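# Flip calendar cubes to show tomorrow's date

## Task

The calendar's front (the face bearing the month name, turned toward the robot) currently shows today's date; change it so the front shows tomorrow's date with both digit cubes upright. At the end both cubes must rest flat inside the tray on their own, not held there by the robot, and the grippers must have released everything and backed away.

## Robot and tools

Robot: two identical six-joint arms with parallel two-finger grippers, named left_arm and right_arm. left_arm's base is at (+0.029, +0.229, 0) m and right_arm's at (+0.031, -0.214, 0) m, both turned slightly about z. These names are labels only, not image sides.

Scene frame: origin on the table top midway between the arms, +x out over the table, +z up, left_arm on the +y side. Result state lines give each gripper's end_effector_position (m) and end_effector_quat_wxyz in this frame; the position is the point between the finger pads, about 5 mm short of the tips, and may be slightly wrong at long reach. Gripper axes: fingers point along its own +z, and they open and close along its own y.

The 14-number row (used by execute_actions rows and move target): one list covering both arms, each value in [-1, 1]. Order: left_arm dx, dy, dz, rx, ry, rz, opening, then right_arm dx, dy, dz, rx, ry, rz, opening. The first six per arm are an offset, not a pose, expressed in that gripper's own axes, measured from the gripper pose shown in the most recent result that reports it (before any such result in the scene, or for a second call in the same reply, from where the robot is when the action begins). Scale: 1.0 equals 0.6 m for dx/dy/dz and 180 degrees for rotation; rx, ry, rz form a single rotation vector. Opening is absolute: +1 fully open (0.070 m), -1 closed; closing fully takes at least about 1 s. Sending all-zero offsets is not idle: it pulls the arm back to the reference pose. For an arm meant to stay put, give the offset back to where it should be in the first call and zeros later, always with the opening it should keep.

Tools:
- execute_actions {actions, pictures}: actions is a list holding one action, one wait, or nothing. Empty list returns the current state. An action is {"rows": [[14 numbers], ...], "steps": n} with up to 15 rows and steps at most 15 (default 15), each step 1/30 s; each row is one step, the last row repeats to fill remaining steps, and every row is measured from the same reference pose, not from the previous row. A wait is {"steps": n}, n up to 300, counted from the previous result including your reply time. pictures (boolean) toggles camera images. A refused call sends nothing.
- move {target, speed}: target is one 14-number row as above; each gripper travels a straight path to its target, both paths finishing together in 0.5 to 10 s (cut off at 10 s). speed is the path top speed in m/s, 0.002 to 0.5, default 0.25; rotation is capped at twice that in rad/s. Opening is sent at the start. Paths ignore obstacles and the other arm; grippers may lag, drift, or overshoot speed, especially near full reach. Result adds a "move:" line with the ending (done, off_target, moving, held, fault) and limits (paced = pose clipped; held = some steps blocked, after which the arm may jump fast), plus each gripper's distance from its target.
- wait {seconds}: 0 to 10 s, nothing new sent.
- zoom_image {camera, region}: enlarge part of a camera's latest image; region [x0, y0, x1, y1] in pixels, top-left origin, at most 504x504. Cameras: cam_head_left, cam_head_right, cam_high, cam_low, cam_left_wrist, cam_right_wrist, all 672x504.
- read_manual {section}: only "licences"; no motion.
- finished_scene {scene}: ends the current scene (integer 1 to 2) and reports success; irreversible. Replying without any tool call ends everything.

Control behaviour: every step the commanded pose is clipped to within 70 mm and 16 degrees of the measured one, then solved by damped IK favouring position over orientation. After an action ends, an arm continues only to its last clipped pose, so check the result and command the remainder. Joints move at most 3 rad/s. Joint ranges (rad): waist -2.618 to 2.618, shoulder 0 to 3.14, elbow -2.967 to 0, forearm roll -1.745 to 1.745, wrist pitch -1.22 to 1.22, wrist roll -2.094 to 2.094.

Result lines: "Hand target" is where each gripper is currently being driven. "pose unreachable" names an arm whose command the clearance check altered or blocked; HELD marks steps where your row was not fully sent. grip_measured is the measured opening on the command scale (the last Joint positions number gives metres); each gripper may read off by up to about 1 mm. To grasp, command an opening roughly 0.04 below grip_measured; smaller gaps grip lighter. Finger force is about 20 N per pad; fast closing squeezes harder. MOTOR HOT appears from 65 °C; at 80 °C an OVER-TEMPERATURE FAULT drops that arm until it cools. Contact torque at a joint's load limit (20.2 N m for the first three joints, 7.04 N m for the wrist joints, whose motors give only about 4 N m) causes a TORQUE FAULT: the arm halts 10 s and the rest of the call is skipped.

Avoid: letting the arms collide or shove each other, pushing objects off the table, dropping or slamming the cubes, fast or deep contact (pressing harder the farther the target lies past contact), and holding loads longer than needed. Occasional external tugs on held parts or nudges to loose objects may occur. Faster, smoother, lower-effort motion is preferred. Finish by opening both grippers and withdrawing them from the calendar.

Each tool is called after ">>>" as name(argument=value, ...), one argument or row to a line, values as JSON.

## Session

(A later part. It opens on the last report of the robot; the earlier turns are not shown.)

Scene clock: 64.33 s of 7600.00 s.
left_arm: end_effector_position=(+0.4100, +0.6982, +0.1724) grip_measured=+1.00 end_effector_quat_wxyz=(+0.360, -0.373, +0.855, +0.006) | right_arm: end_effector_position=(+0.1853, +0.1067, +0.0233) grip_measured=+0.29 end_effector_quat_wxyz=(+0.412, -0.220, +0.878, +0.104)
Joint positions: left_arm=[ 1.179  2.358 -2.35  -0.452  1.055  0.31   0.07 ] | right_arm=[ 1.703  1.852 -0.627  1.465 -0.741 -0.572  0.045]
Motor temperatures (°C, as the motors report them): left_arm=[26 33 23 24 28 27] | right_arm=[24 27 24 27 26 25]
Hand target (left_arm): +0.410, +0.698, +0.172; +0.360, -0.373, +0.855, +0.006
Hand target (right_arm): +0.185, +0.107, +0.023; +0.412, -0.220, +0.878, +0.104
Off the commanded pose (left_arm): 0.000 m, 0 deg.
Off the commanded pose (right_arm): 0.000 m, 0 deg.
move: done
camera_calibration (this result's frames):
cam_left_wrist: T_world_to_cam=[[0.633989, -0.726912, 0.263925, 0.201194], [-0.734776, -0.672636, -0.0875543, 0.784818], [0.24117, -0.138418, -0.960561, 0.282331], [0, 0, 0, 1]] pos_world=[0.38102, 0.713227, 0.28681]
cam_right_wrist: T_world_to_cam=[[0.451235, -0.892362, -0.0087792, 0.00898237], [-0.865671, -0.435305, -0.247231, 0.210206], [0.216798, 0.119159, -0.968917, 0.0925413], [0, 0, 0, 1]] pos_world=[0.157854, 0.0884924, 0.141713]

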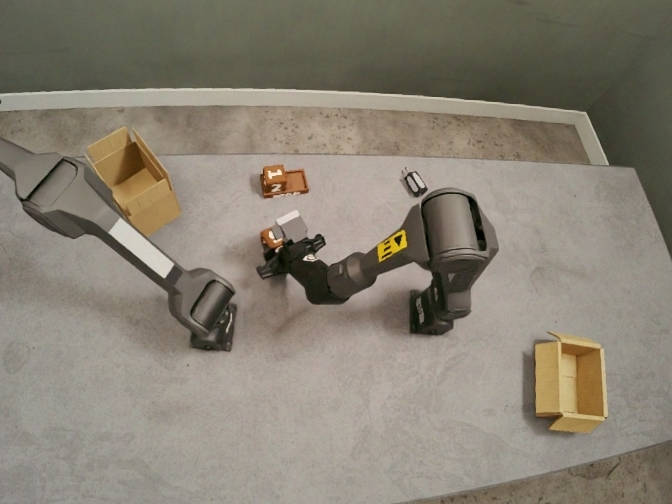

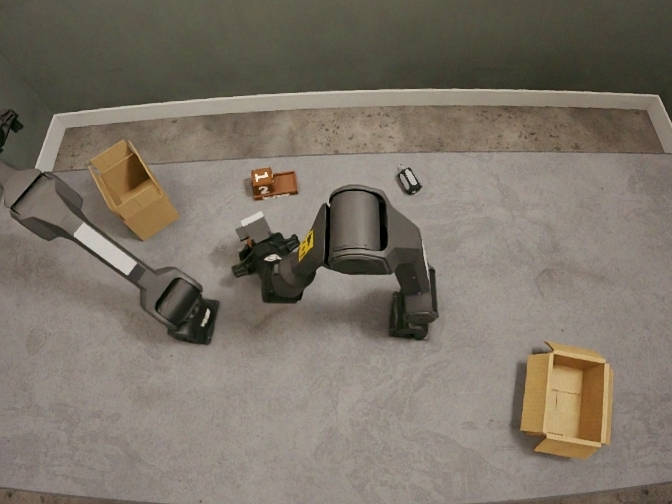

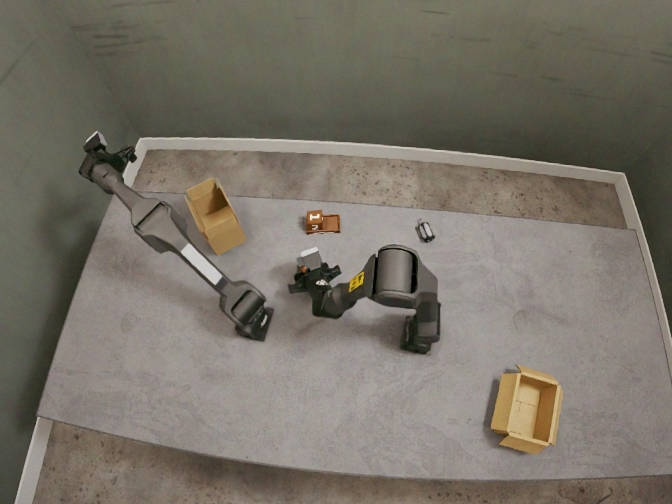

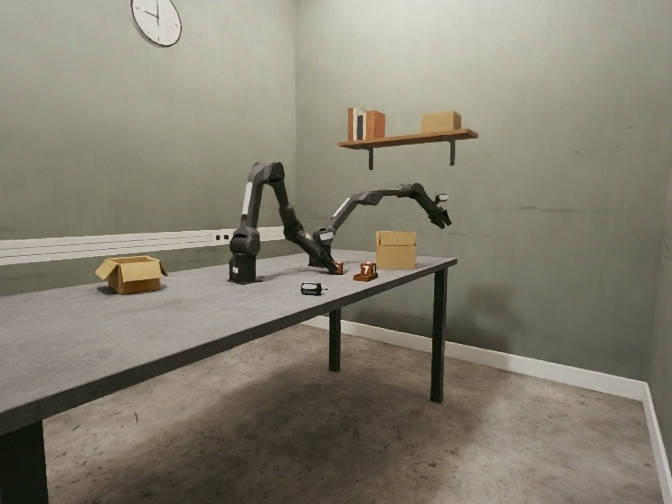

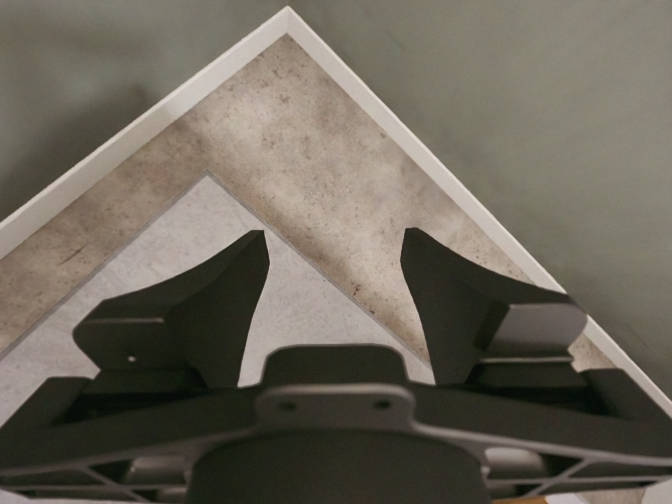

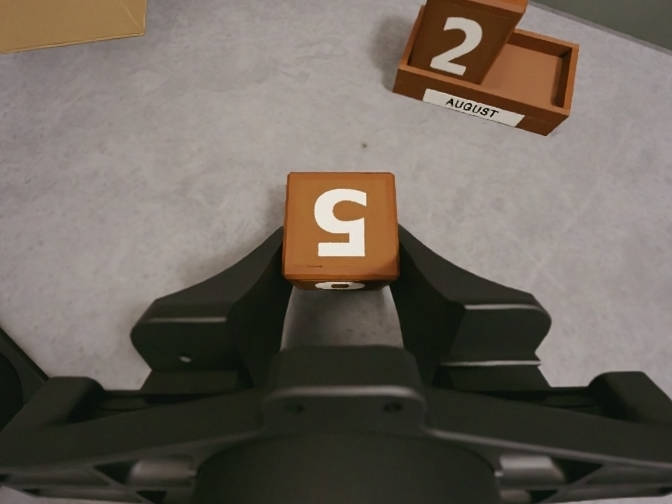

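>>> move(
  target=[0,0,0,0,0,0,1,-0.077,0,-0.064,0,0,0,0.22],
)

>>> move(
  target=[0,0,0,0,0,0,1,0.032,0,-0.038,0.05,0.385,0.543,0.22],
  speed=0.35,
)

Scene clock: 67.93 s of 7600.00 s.
left_arm: end_effector_position=(+0.4100, +0.6982, +0.1724) grip_measured=+1.00 end_effector_quat_wxyz=(+0.360, -0.373, +0.855, +0.006) | right_arm: end_effector_position=(+0.1859, +0.1068, +0.0839) grip_measured=+0.29 end_effector_quat_wxyz=(+0.415, -0.220, +0.877, +0.107)
Joint positions: left_arm=[ 1.179  2.358 -2.35  -0.452  1.055  0.31   0.07 ] | right_arm=[ 1.703  1.648 -0.692  1.743 -0.752 -0.957  0.045]
Motor temperatures (°C, as the motors report them): left_arm=[26 33 23 24 28 27] | right_arm=[24 27 24 27 26 25]
Hand target (left_arm): +0.410, +0.698, +0.172; +0.360, -0.373, +0.855, +0.006
Hand target (right_arm): +0.186, +0.107, +0.083; +0.414, -0.220, +0.877, +0.106
Off the commanded pose (left_arm): 0.000 m, 0 deg.
Off the commanded pose (right_arm): 0.001 m, 1 deg.
joint sent to its limit (right arm) — the command would take joint 4 (forearm roll) past its upper limit, so that joint was sent only as far as its limit.
move: done
camera_calibration (this result's frames):
cam_left_wrist: T_world_to_cam=[[0.633989, -0.726912, 0.263925, 0.201194], [-0.734775, -0.672636, -0.0875544, 0.784818], [0.24117, -0.138417, -0.960561, 0.282331], [0, 0, 0, 1]] pos_world=[0.38102, 0.713227, 0.28681]
cam_right_wrist: T_world_to_cam=[[0.454057, -0.890871, -0.0134857, 0.00904114], [-0.862917, -0.43594, -0.2556, 0.225964], [0.221828, 0.127694, -0.966689, 0.149123], [0, 0, 0, 1]] pos_world=[0.157803, 0.0875189, 0.202034]

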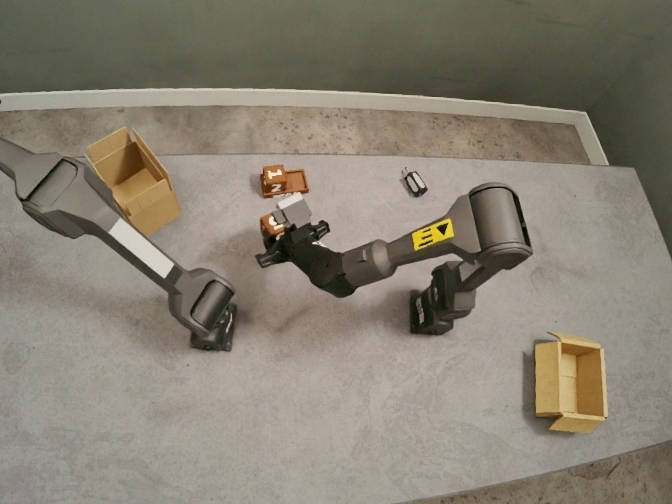

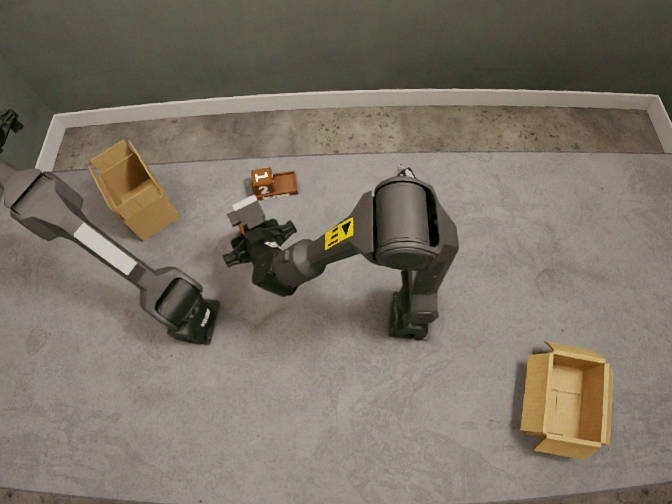

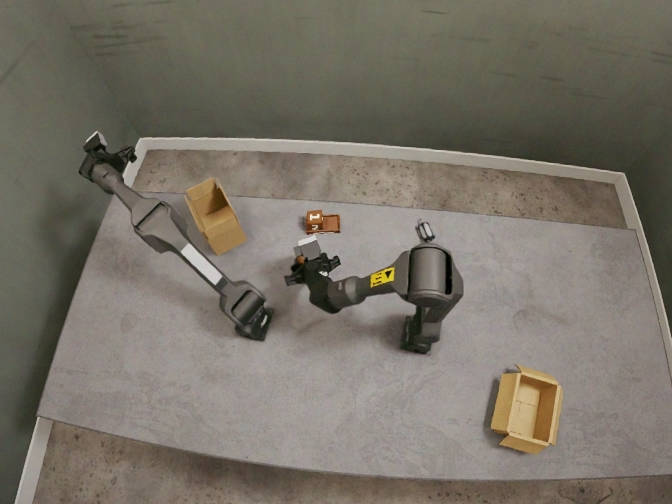

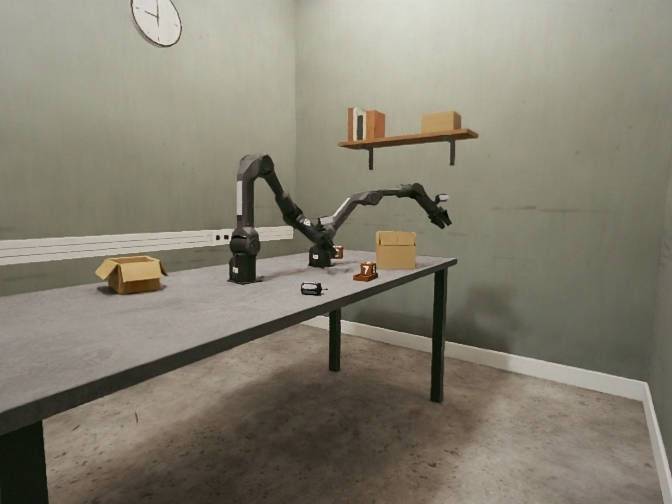

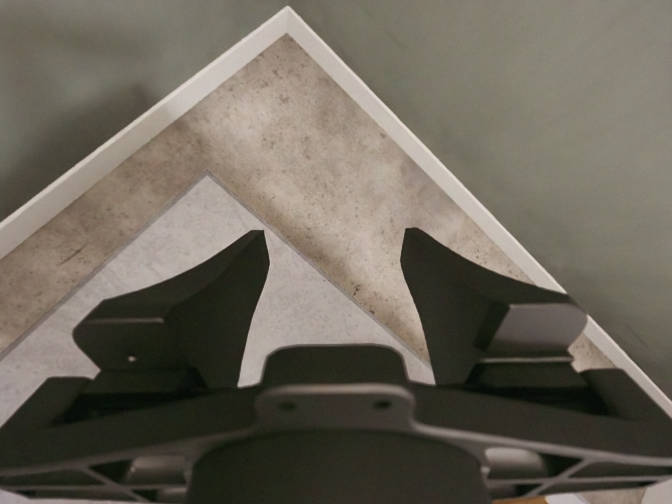

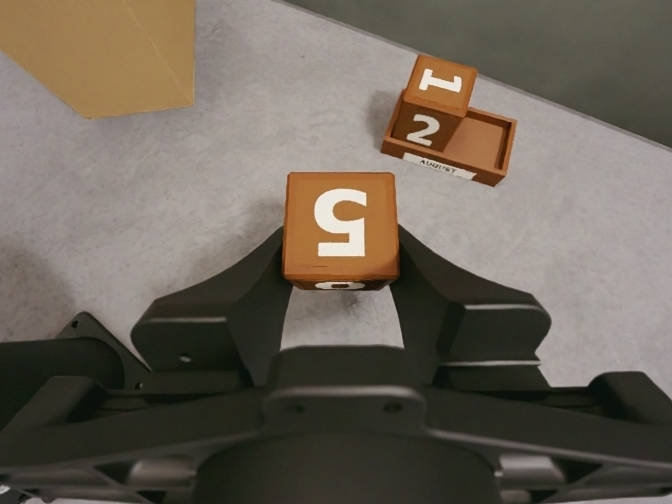

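Scene clock: 71.57 s of 7600.00 s.
left_arm: end_effector_position=(+0.4100, +0.6982, +0.1724) grip_measured=+1.00 end_effector_quat_wxyz=(+0.360, -0.373, +0.855, +0.006) | right_arm: end_effector_position=(+0.1628, +0.0925, +0.0818) grip_measured=+0.29 end_effector_quat_wxyz=(-0.287, +0.484, +0.808, +0.175)
Joint positions: left_arm=[ 1.179  2.358 -2.35  -0.452  1.055  0.31   0.07 ] | right_arm=[ 0.896  1.663 -0.864  0.907  0.888  1.22   0.045]
Motor temperatures (°C, as the motors report them): left_arm=[26 33 23 24 28 27] | right_arm=[24 27 24 27 26 25]
Hand target (left_arm): +0.410, +0.698, +0.172; +0.360, -0.373, +0.855, +0.006
Hand target (right_arm): +0.163, +0.092, +0.082; -0.287, +0.484, +0.808, +0.175
Off the commanded pose (left_arm): 0.000 m, 0 deg.
Off the commanded pose (right_arm): 0.004 m, 1 deg.
move: off_target (right_arm); limits=paced
camera_calibration (this result's frames):
cam_left_wrist: T_world_to_cam=[[0.633989, -0.726912, 0.263925, 0.201194], [-0.734775, -0.672636, -0.0875546, 0.784818], [0.24117, -0.138417, -0.960561, 0.282331], [0, 0, 0, 1]] pos_world=[0.38102, 0.713227, 0.286811]
cam_right_wrist: T_world_to_cam=[[-0.885916, -0.463541, 0.0167875, 0.182899], [-0.104286, 0.234314, 0.966551, -0.0861961], [-0.45197, 0.854533, -0.255923, 0.138376], [0, 0, 0, 1]] pos_world=[0.215586, -0.0132686, 0.115656]

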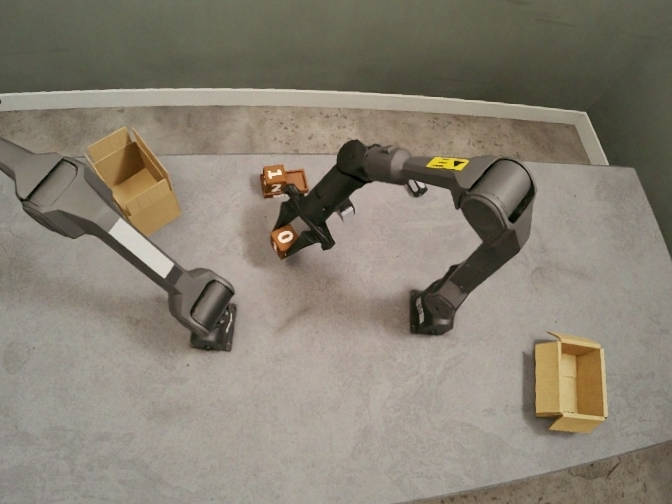

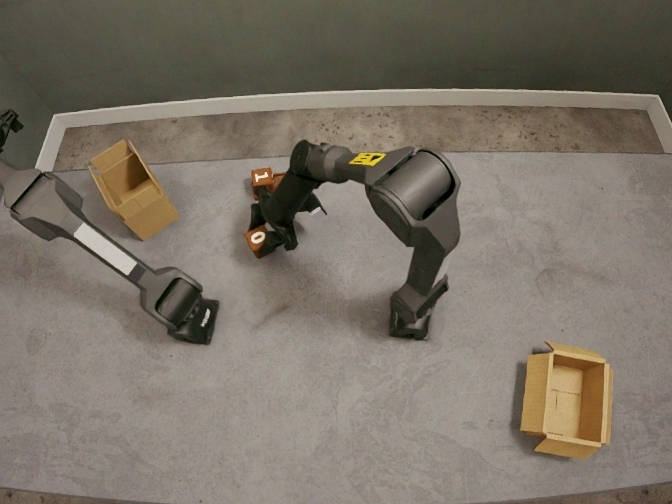

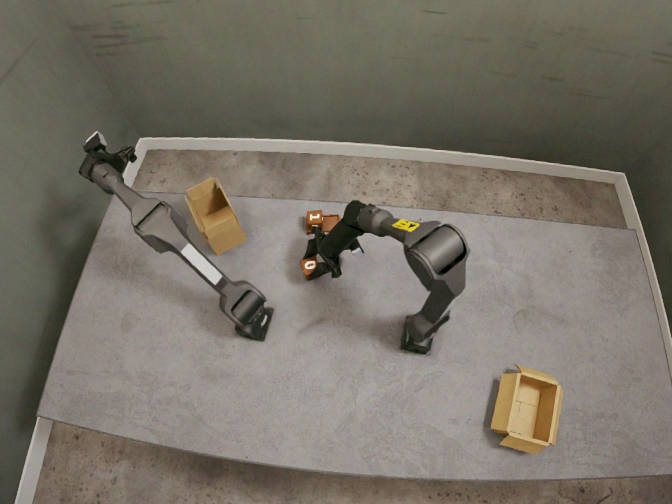

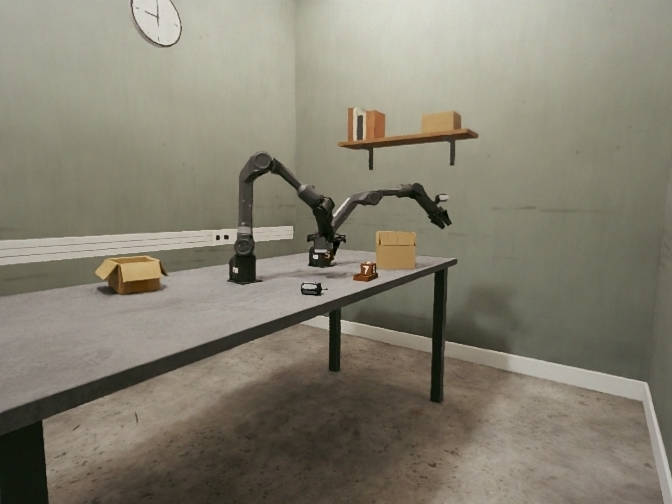

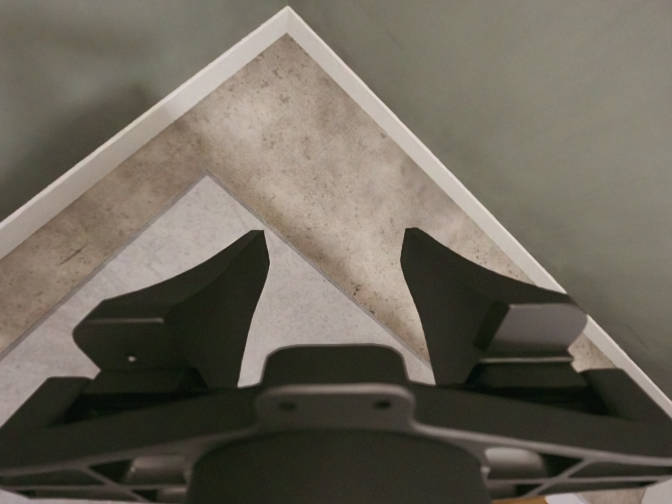

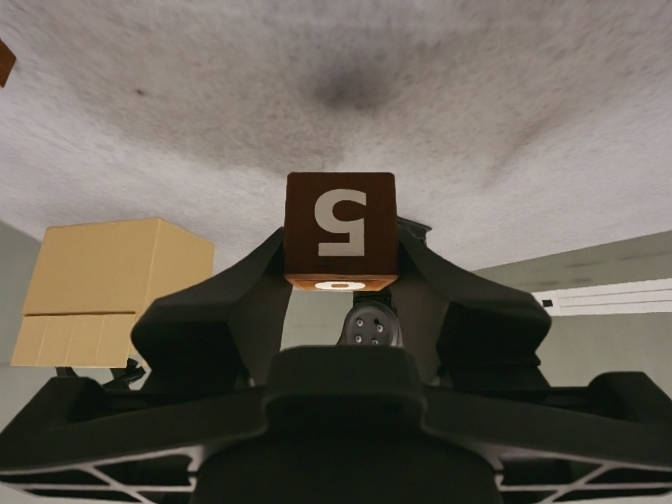

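>>> move(
  target=[0,0,0,0,0,0,1,-0.061,0,0.075,0,0,0,0.22],
  speed=0.05,
)

Scene clock: 74.10 s of 7600.00 s.
left_arm: end_effector_position=(+0.4100, +0.6982, +0.1724) grip_measured=+1.00 end_effector_quat_wxyz=(+0.360, -0.373, +0.855, +0.006) | right_arm: end_effector_position=(+0.1627, +0.0943, +0.0267) grip_measured=+0.29 end_effector_quat_wxyz=(-0.289, +0.482, +0.808, +0.178)
Joint positions: left_arm=[ 1.179  2.358 -2.35  -0.452  1.055  0.31   0.07 ] | right_arm=[ 0.898  1.811 -0.777  1.102  0.762  0.94   0.045]
Motor temperatures (°C, as the motors report them): left_arm=[26 33 23 24 28 27] | right_arm=[24 27 24 27 26 25]
Hand target (left_arm): +0.410, +0.698, +0.172; +0.360, -0.373, +0.855, +0.006
Hand target (right_arm): +0.163, +0.092, +0.023; -0.286, +0.484, +0.809, +0.174
Off the commanded pose (left_arm): 0.000 m, 0 deg.
Off the commanded pose (right_arm): 0.003 m, 0 deg.
move: done
camera_calibration (this result's frames):
cam_left_wrist: T_world_to_cam=[[0.633989, -0.726912, 0.263926, 0.201194], [-0.734776, -0.672636, -0.0875543, 0.784818], [0.24117, -0.138418, -0.960561, 0.282331], [0, 0, 0, 1]] pos_world=[0.38102, 0.713227, 0.28681]
cam_right_wrist: T_world_to_cam=[[-0.885525, -0.4644, 0.0133438, 0.18462], [-0.104185, 0.226488, 0.968426, -0.0327106], [-0.452759, 0.856175, -0.248945, 0.122478], [0, 0, 0, 1]] pos_world=[0.21553, -0.0117167, 0.0597045]

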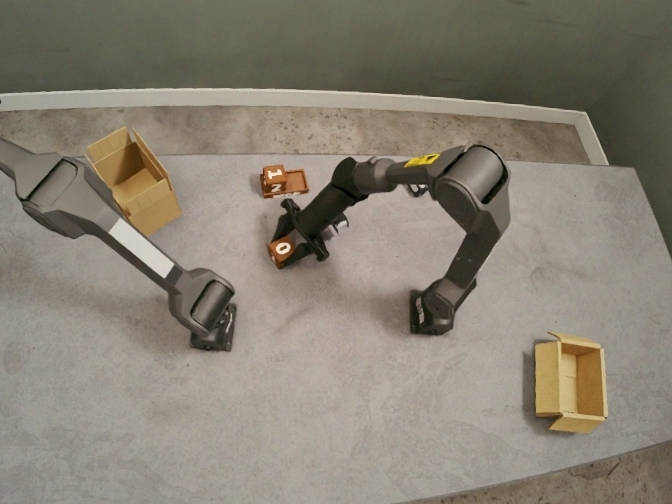

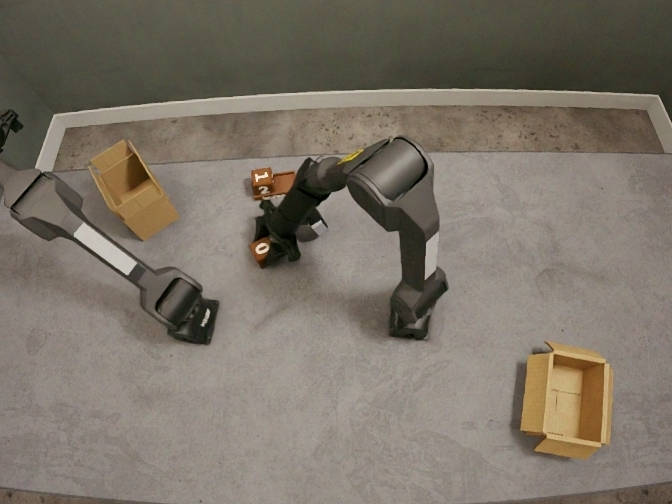

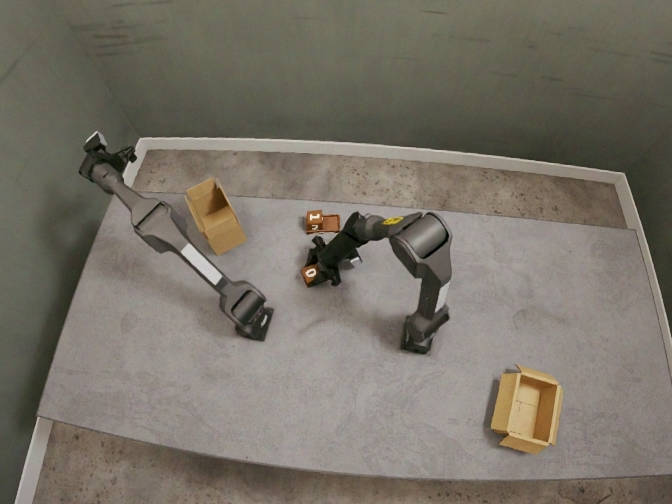

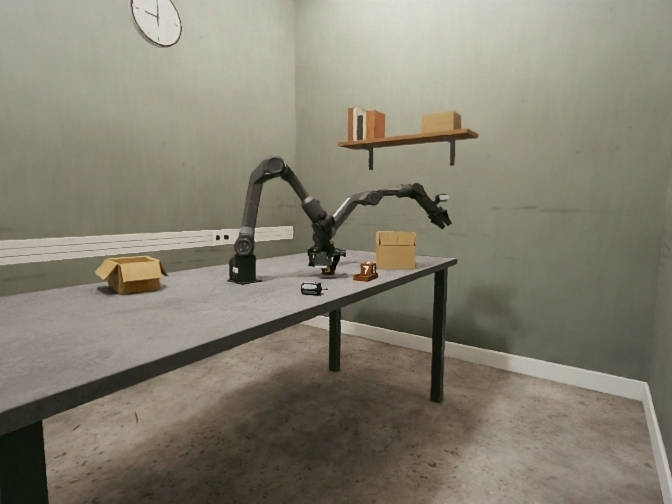

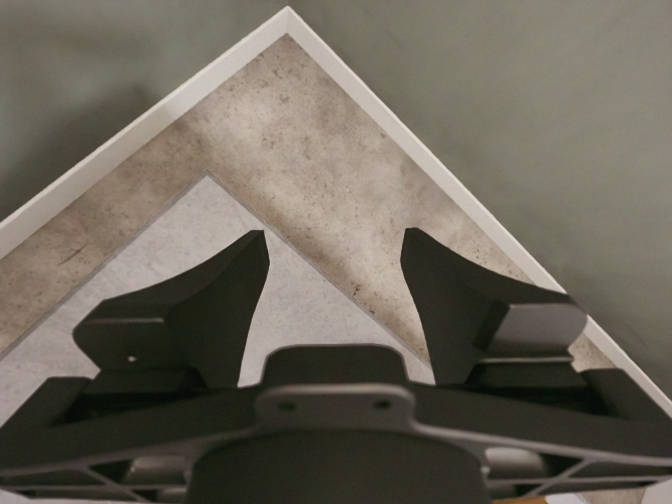

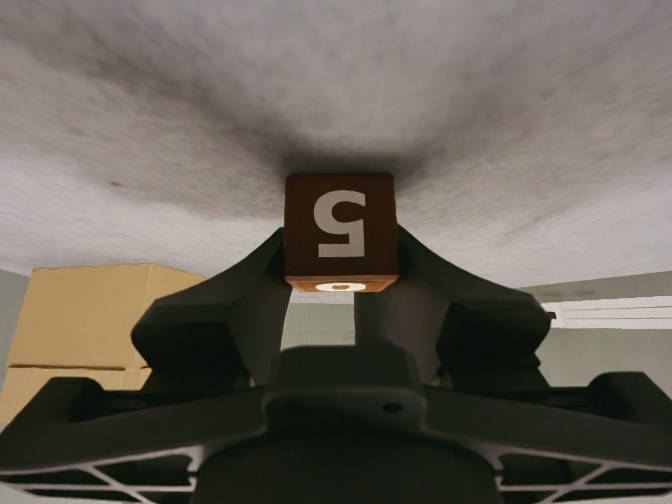

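>>> move(
  target=[0,0,0,0,0,0,1,0,0,0,0,0,0,1],
)

>>> move(
  target=[0,0,0,0,0,0,1,0.078,0,-0.087,0,0,0,1],
)

>>> move(
  target=[0,0,0,0,0,0,1,0,-0.008,0,0.071,-0.275,-0.517,1],
  speed=0.4,
)

Scene clock: 77.50 s of 7600.00 s.
left_arm: end_effector_position=(+0.4100, +0.6982, +0.1724) grip_measured=+1.00 end_effector_quat_wxyz=(+0.360, -0.373, +0.855, +0.006) | right_arm: end_effector_position=(+0.1626, +0.0942, +0.0265) grip_measured=+1.00 end_effector_quat_wxyz=(-0.289, +0.482, +0.808, +0.178)
Joint positions: left_arm=[ 1.179  2.358 -2.35  -0.452  1.055  0.31   0.07 ] | right_arm=[ 0.898  1.812 -0.777  1.102  0.762  0.94   0.07 ]
Motor temperatures (°C, as the motors report them): left_arm=[26 33 23 24 28 27] | right_arm=[24 27 24 28 26 25]
Hand target (left_arm): +0.410, +0.698, +0.172; +0.360, -0.373, +0.855, +0.006
Hand target (right_arm): +0.163, +0.094, +0.027; -0.289, +0.482, +0.808, +0.178
Off the commanded pose (left_arm): 0.000 m, 0 deg.
Off the commanded pose (right_arm): 0.000 m, 0 deg.
move: done
camera_calibration (this result's frames):
cam_left_wrist: T_world_to_cam=[[0.633989, -0.726912, 0.263926, 0.201194], [-0.734775, -0.672636, -0.0875543, 0.784818], [0.24117, -0.138418, -0.960561, 0.282331], [0, 0, 0, 1]] pos_world=[0.38102, 0.713227, 0.28681]
cam_right_wrist: T_world_to_cam=[[-0.8855, -0.464427, 0.0140448, 0.184486], [-0.103718, 0.227038, 0.968347, -0.0326287], [-0.452915, 0.856015, -0.249211, 0.122485], [0, 0, 0, 1]] pos_world=[0.215454, -0.0117606, 0.0595294]

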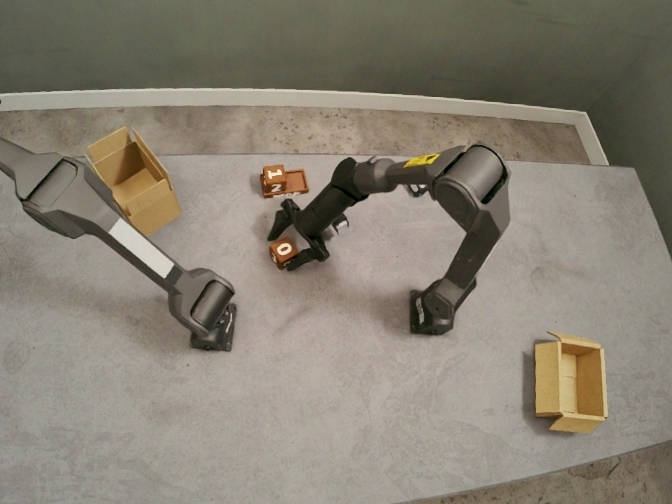

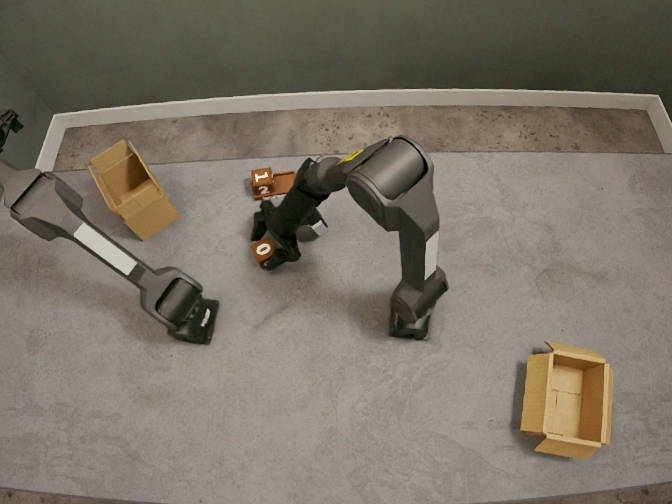

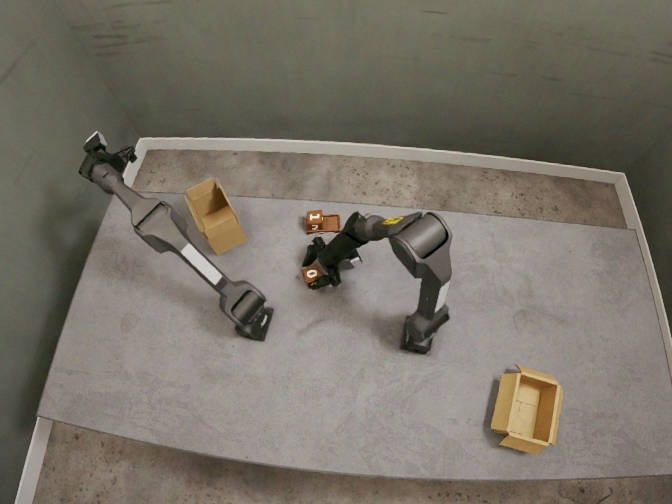

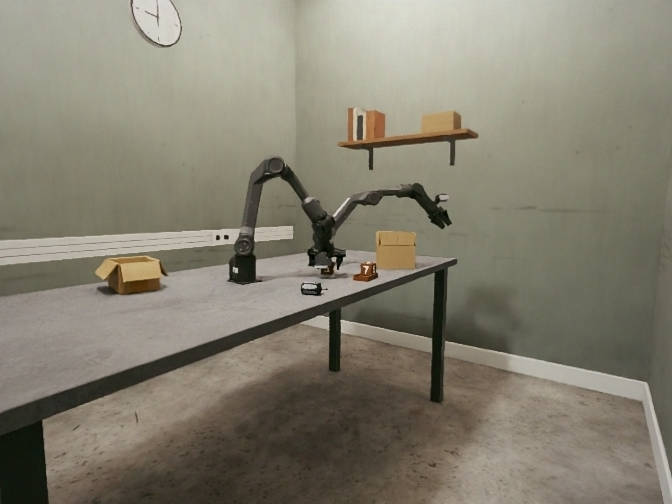

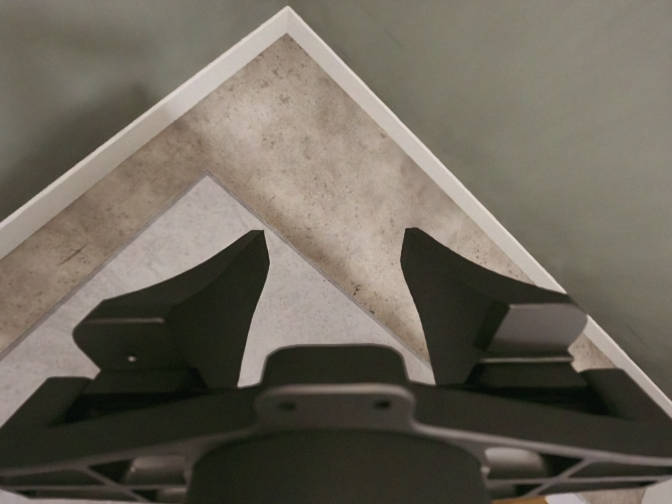

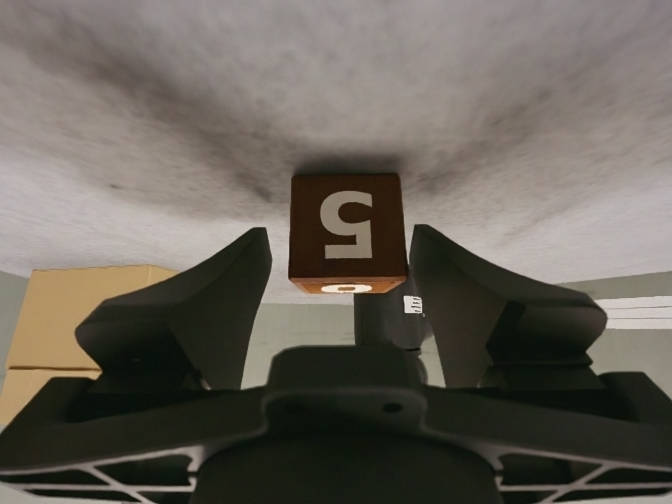

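Scene clock: 78.30 s of 7600.00 s.
left_arm: end_effector_position=(+0.4100, +0.6982, +0.1724) grip_measured=+1.00 end_effector_quat_wxyz=(+0.360, -0.373, +0.855, +0.006) | right_arm: end_effector_position=(+0.1612, +0.0967, +0.0982) grip_measured=+1.00 end_effector_quat_wxyz=(-0.289, +0.482, +0.807, +0.180)
Joint positions: left_arm=[ 1.179  2.358 -2.35  -0.452  1.055  0.31   0.07 ] | right_arm=[ 0.907  1.632 -0.896  0.885  0.92   1.275  0.07 ]
Motor temperatures (°C, as the motors report them): left_arm=[26 33 23 24 28 27] | right_arm=[24 27 24 28 26 25]
Hand target (left_arm): +0.410, +0.698, +0.172; +0.360, -0.373, +0.855, +0.006
Hand target (right_arm): +0.161, +0.097, +0.097; -0.290, +0.483, +0.807, +0.179
Off the commanded pose (left_arm): 0.000 m, 0 deg.
Off the commanded pose (right_arm): 0.002 m, 0 deg.
move: done
camera_calibration (this result's frames):
cam_left_wrist: T_world_to_cam=[[0.633989, -0.726912, 0.263925, 0.201194], [-0.734775, -0.672636, -0.0875542, 0.784818], [0.24117, -0.138418, -0.960561, 0.282331], [0, 0, 0, 1]] pos_world=[0.38102, 0.713227, 0.28681]
cam_right_wrist: T_world_to_cam=[[-0.8857, -0.464141, 0.0104054, 0.183791], [-0.105283, 0.222636, 0.9692, -0.102209], [-0.452162, 0.857325, -0.246055, 0.137062], [0, 0, 0, 1]] pos_world=[0.213997, -0.0094465, 0.130873]

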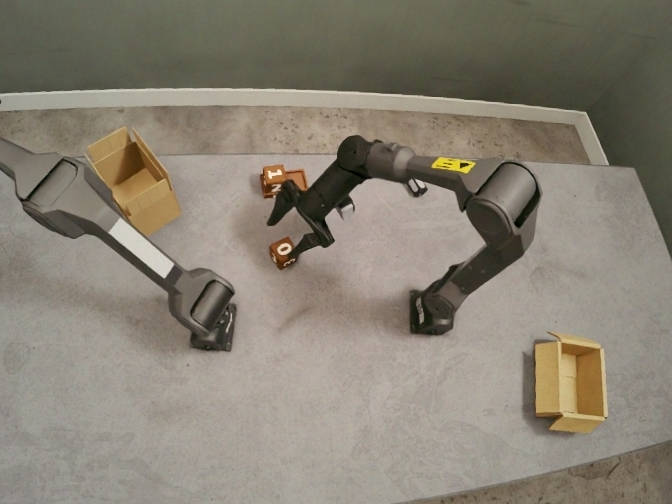

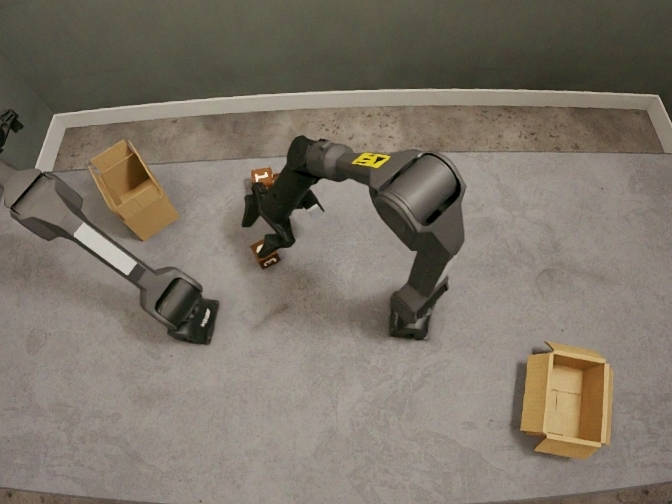

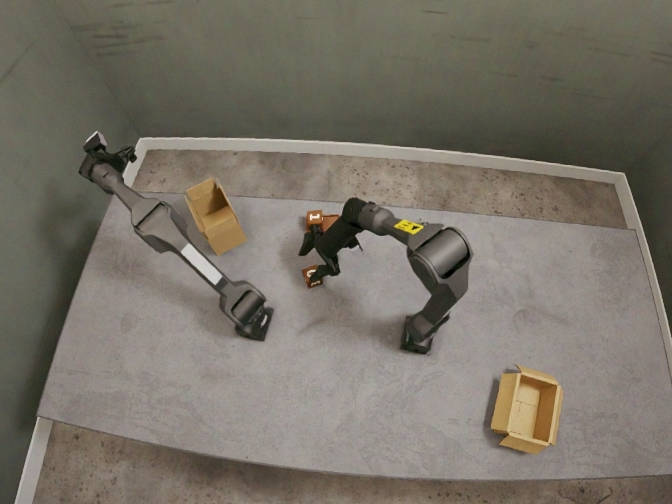

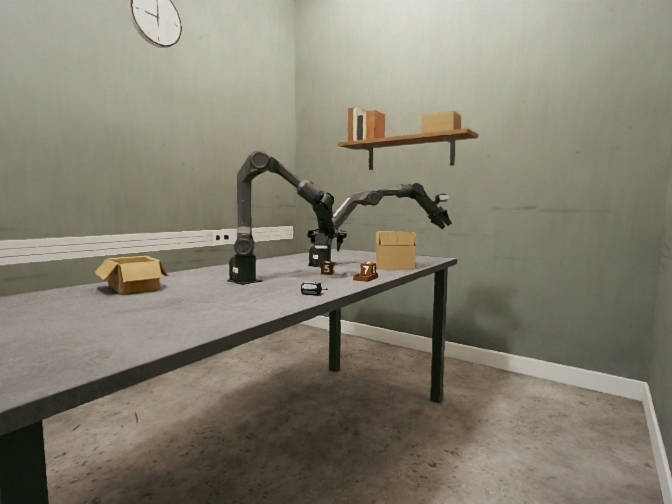

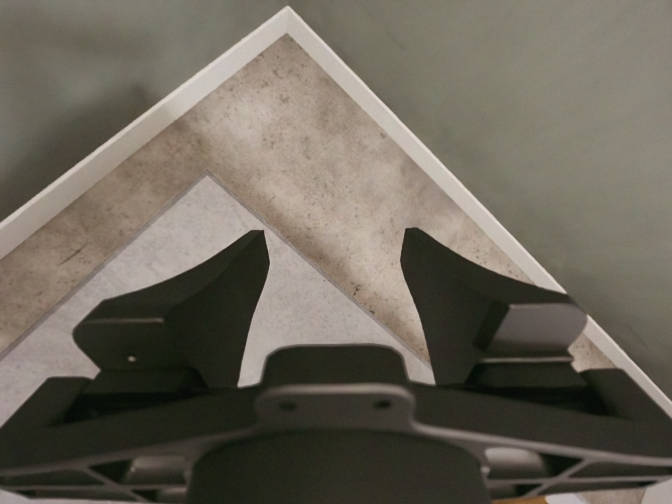

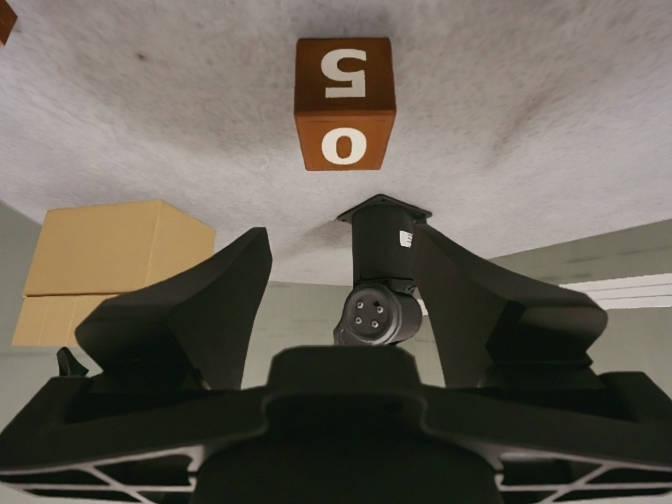

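Scene clock: 81.03 s of 7600.00 s.
left_arm: end_effector_position=(+0.4100, +0.6982, +0.1724) grip_measured=+1.00 end_effector_quat_wxyz=(+0.360, -0.373, +0.855, +0.006) | right_arm: end_effector_position=(+0.1530, +0.0971, +0.0996) grip_measured=+1.00 end_effector_quat_wxyz=(+0.205, -0.239, +0.947, +0.065)
Joint positions: left_arm=[ 1.179  2.358 -2.35  -0.452  1.055  0.31   0.07 ] | right_arm=[ 1.559  1.566 -0.962 -0.452  0.813  1.189  0.07 ]
Motor temperatures (°C, as the motors report them): left_arm=[26 33 23 24 28 27] | right_arm=[24 27 24 28 26 25]
Hand target (left_arm): +0.410, +0.698, +0.172; +0.360, -0.373, +0.855, +0.006
Hand target (right_arm): +0.153, +0.097, +0.100; +0.205, -0.238, +0.947, +0.065
Off the commanded pose (left_arm): 0.000 m, 0 deg.
Off the commanded pose (right_arm): 0.005 m, 1 deg.
move: off_target (right_arm)
camera_calibration (this result's frames):
cam_left_wrist: T_world_to_cam=[[0.633989, -0.726912, 0.263925, 0.201194], [-0.734775, -0.672636, -0.0875544, 0.784818], [0.24117, -0.138417, -0.960561, 0.282331], [0, 0, 0, 1]] pos_world=[0.38102, 0.713227, 0.28681]
cam_right_wrist: T_world_to_cam=[[0.457776, -0.888787, -0.0223471, 0.0156434], [-0.870276, -0.453099, 0.193187, 0.155475], [-0.181827, -0.0689882, -0.980907, 0.255122], [0, 0, 0, 1]] pos_world=[0.174533, 0.10195, 0.220565]

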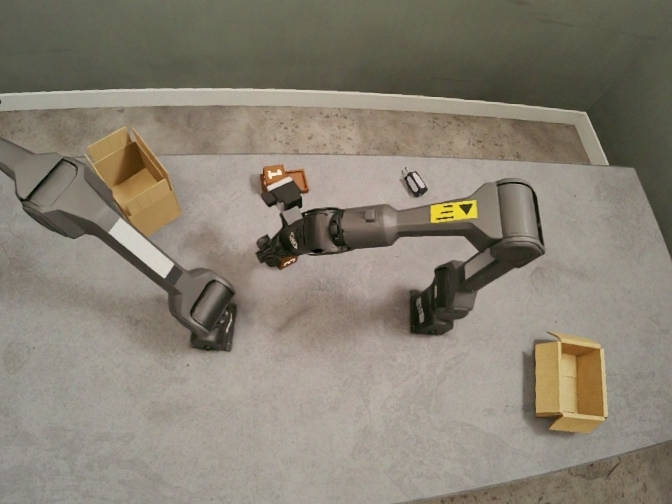

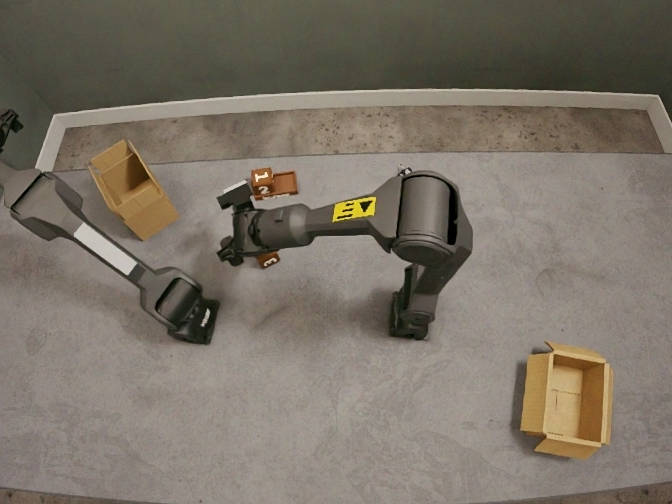

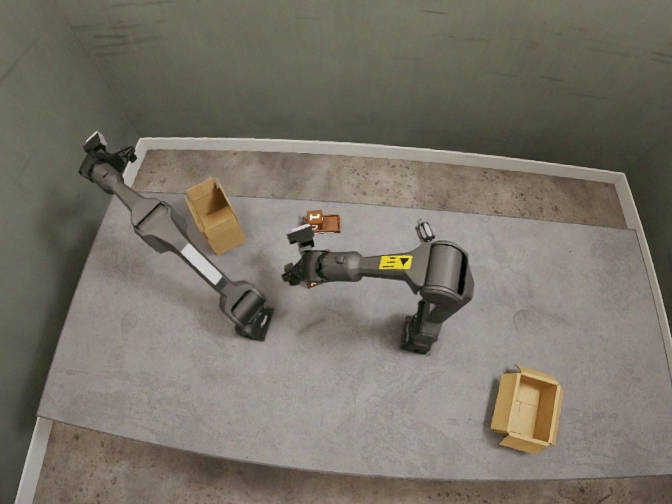

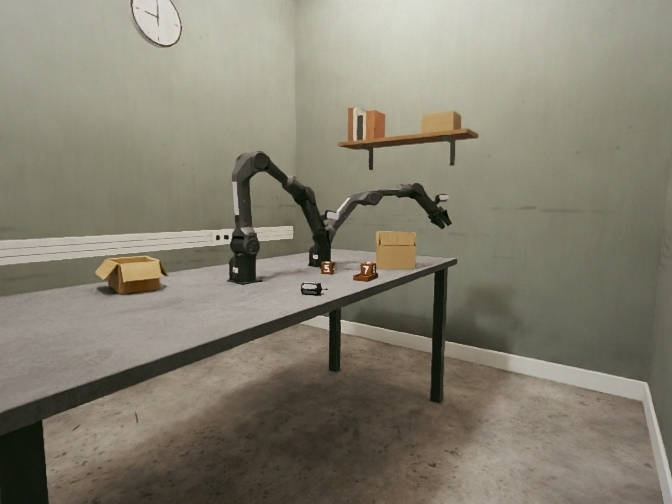

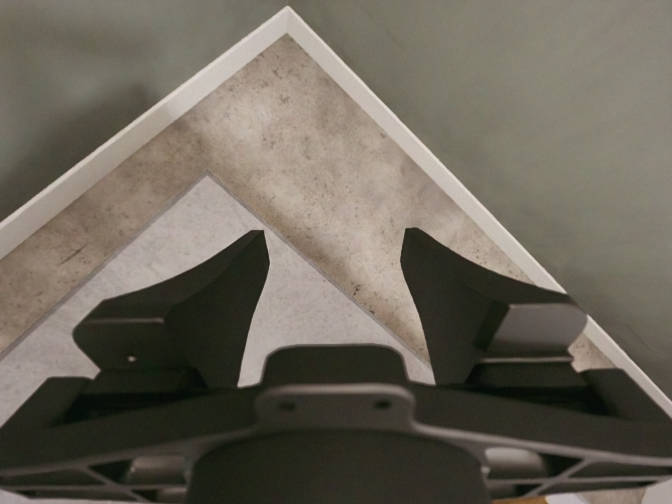

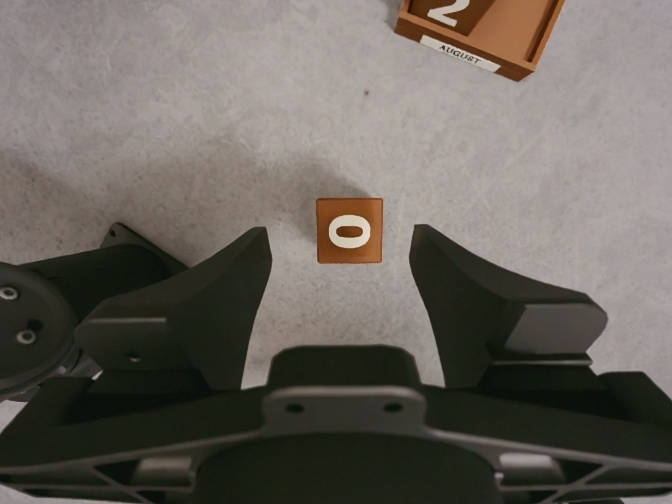

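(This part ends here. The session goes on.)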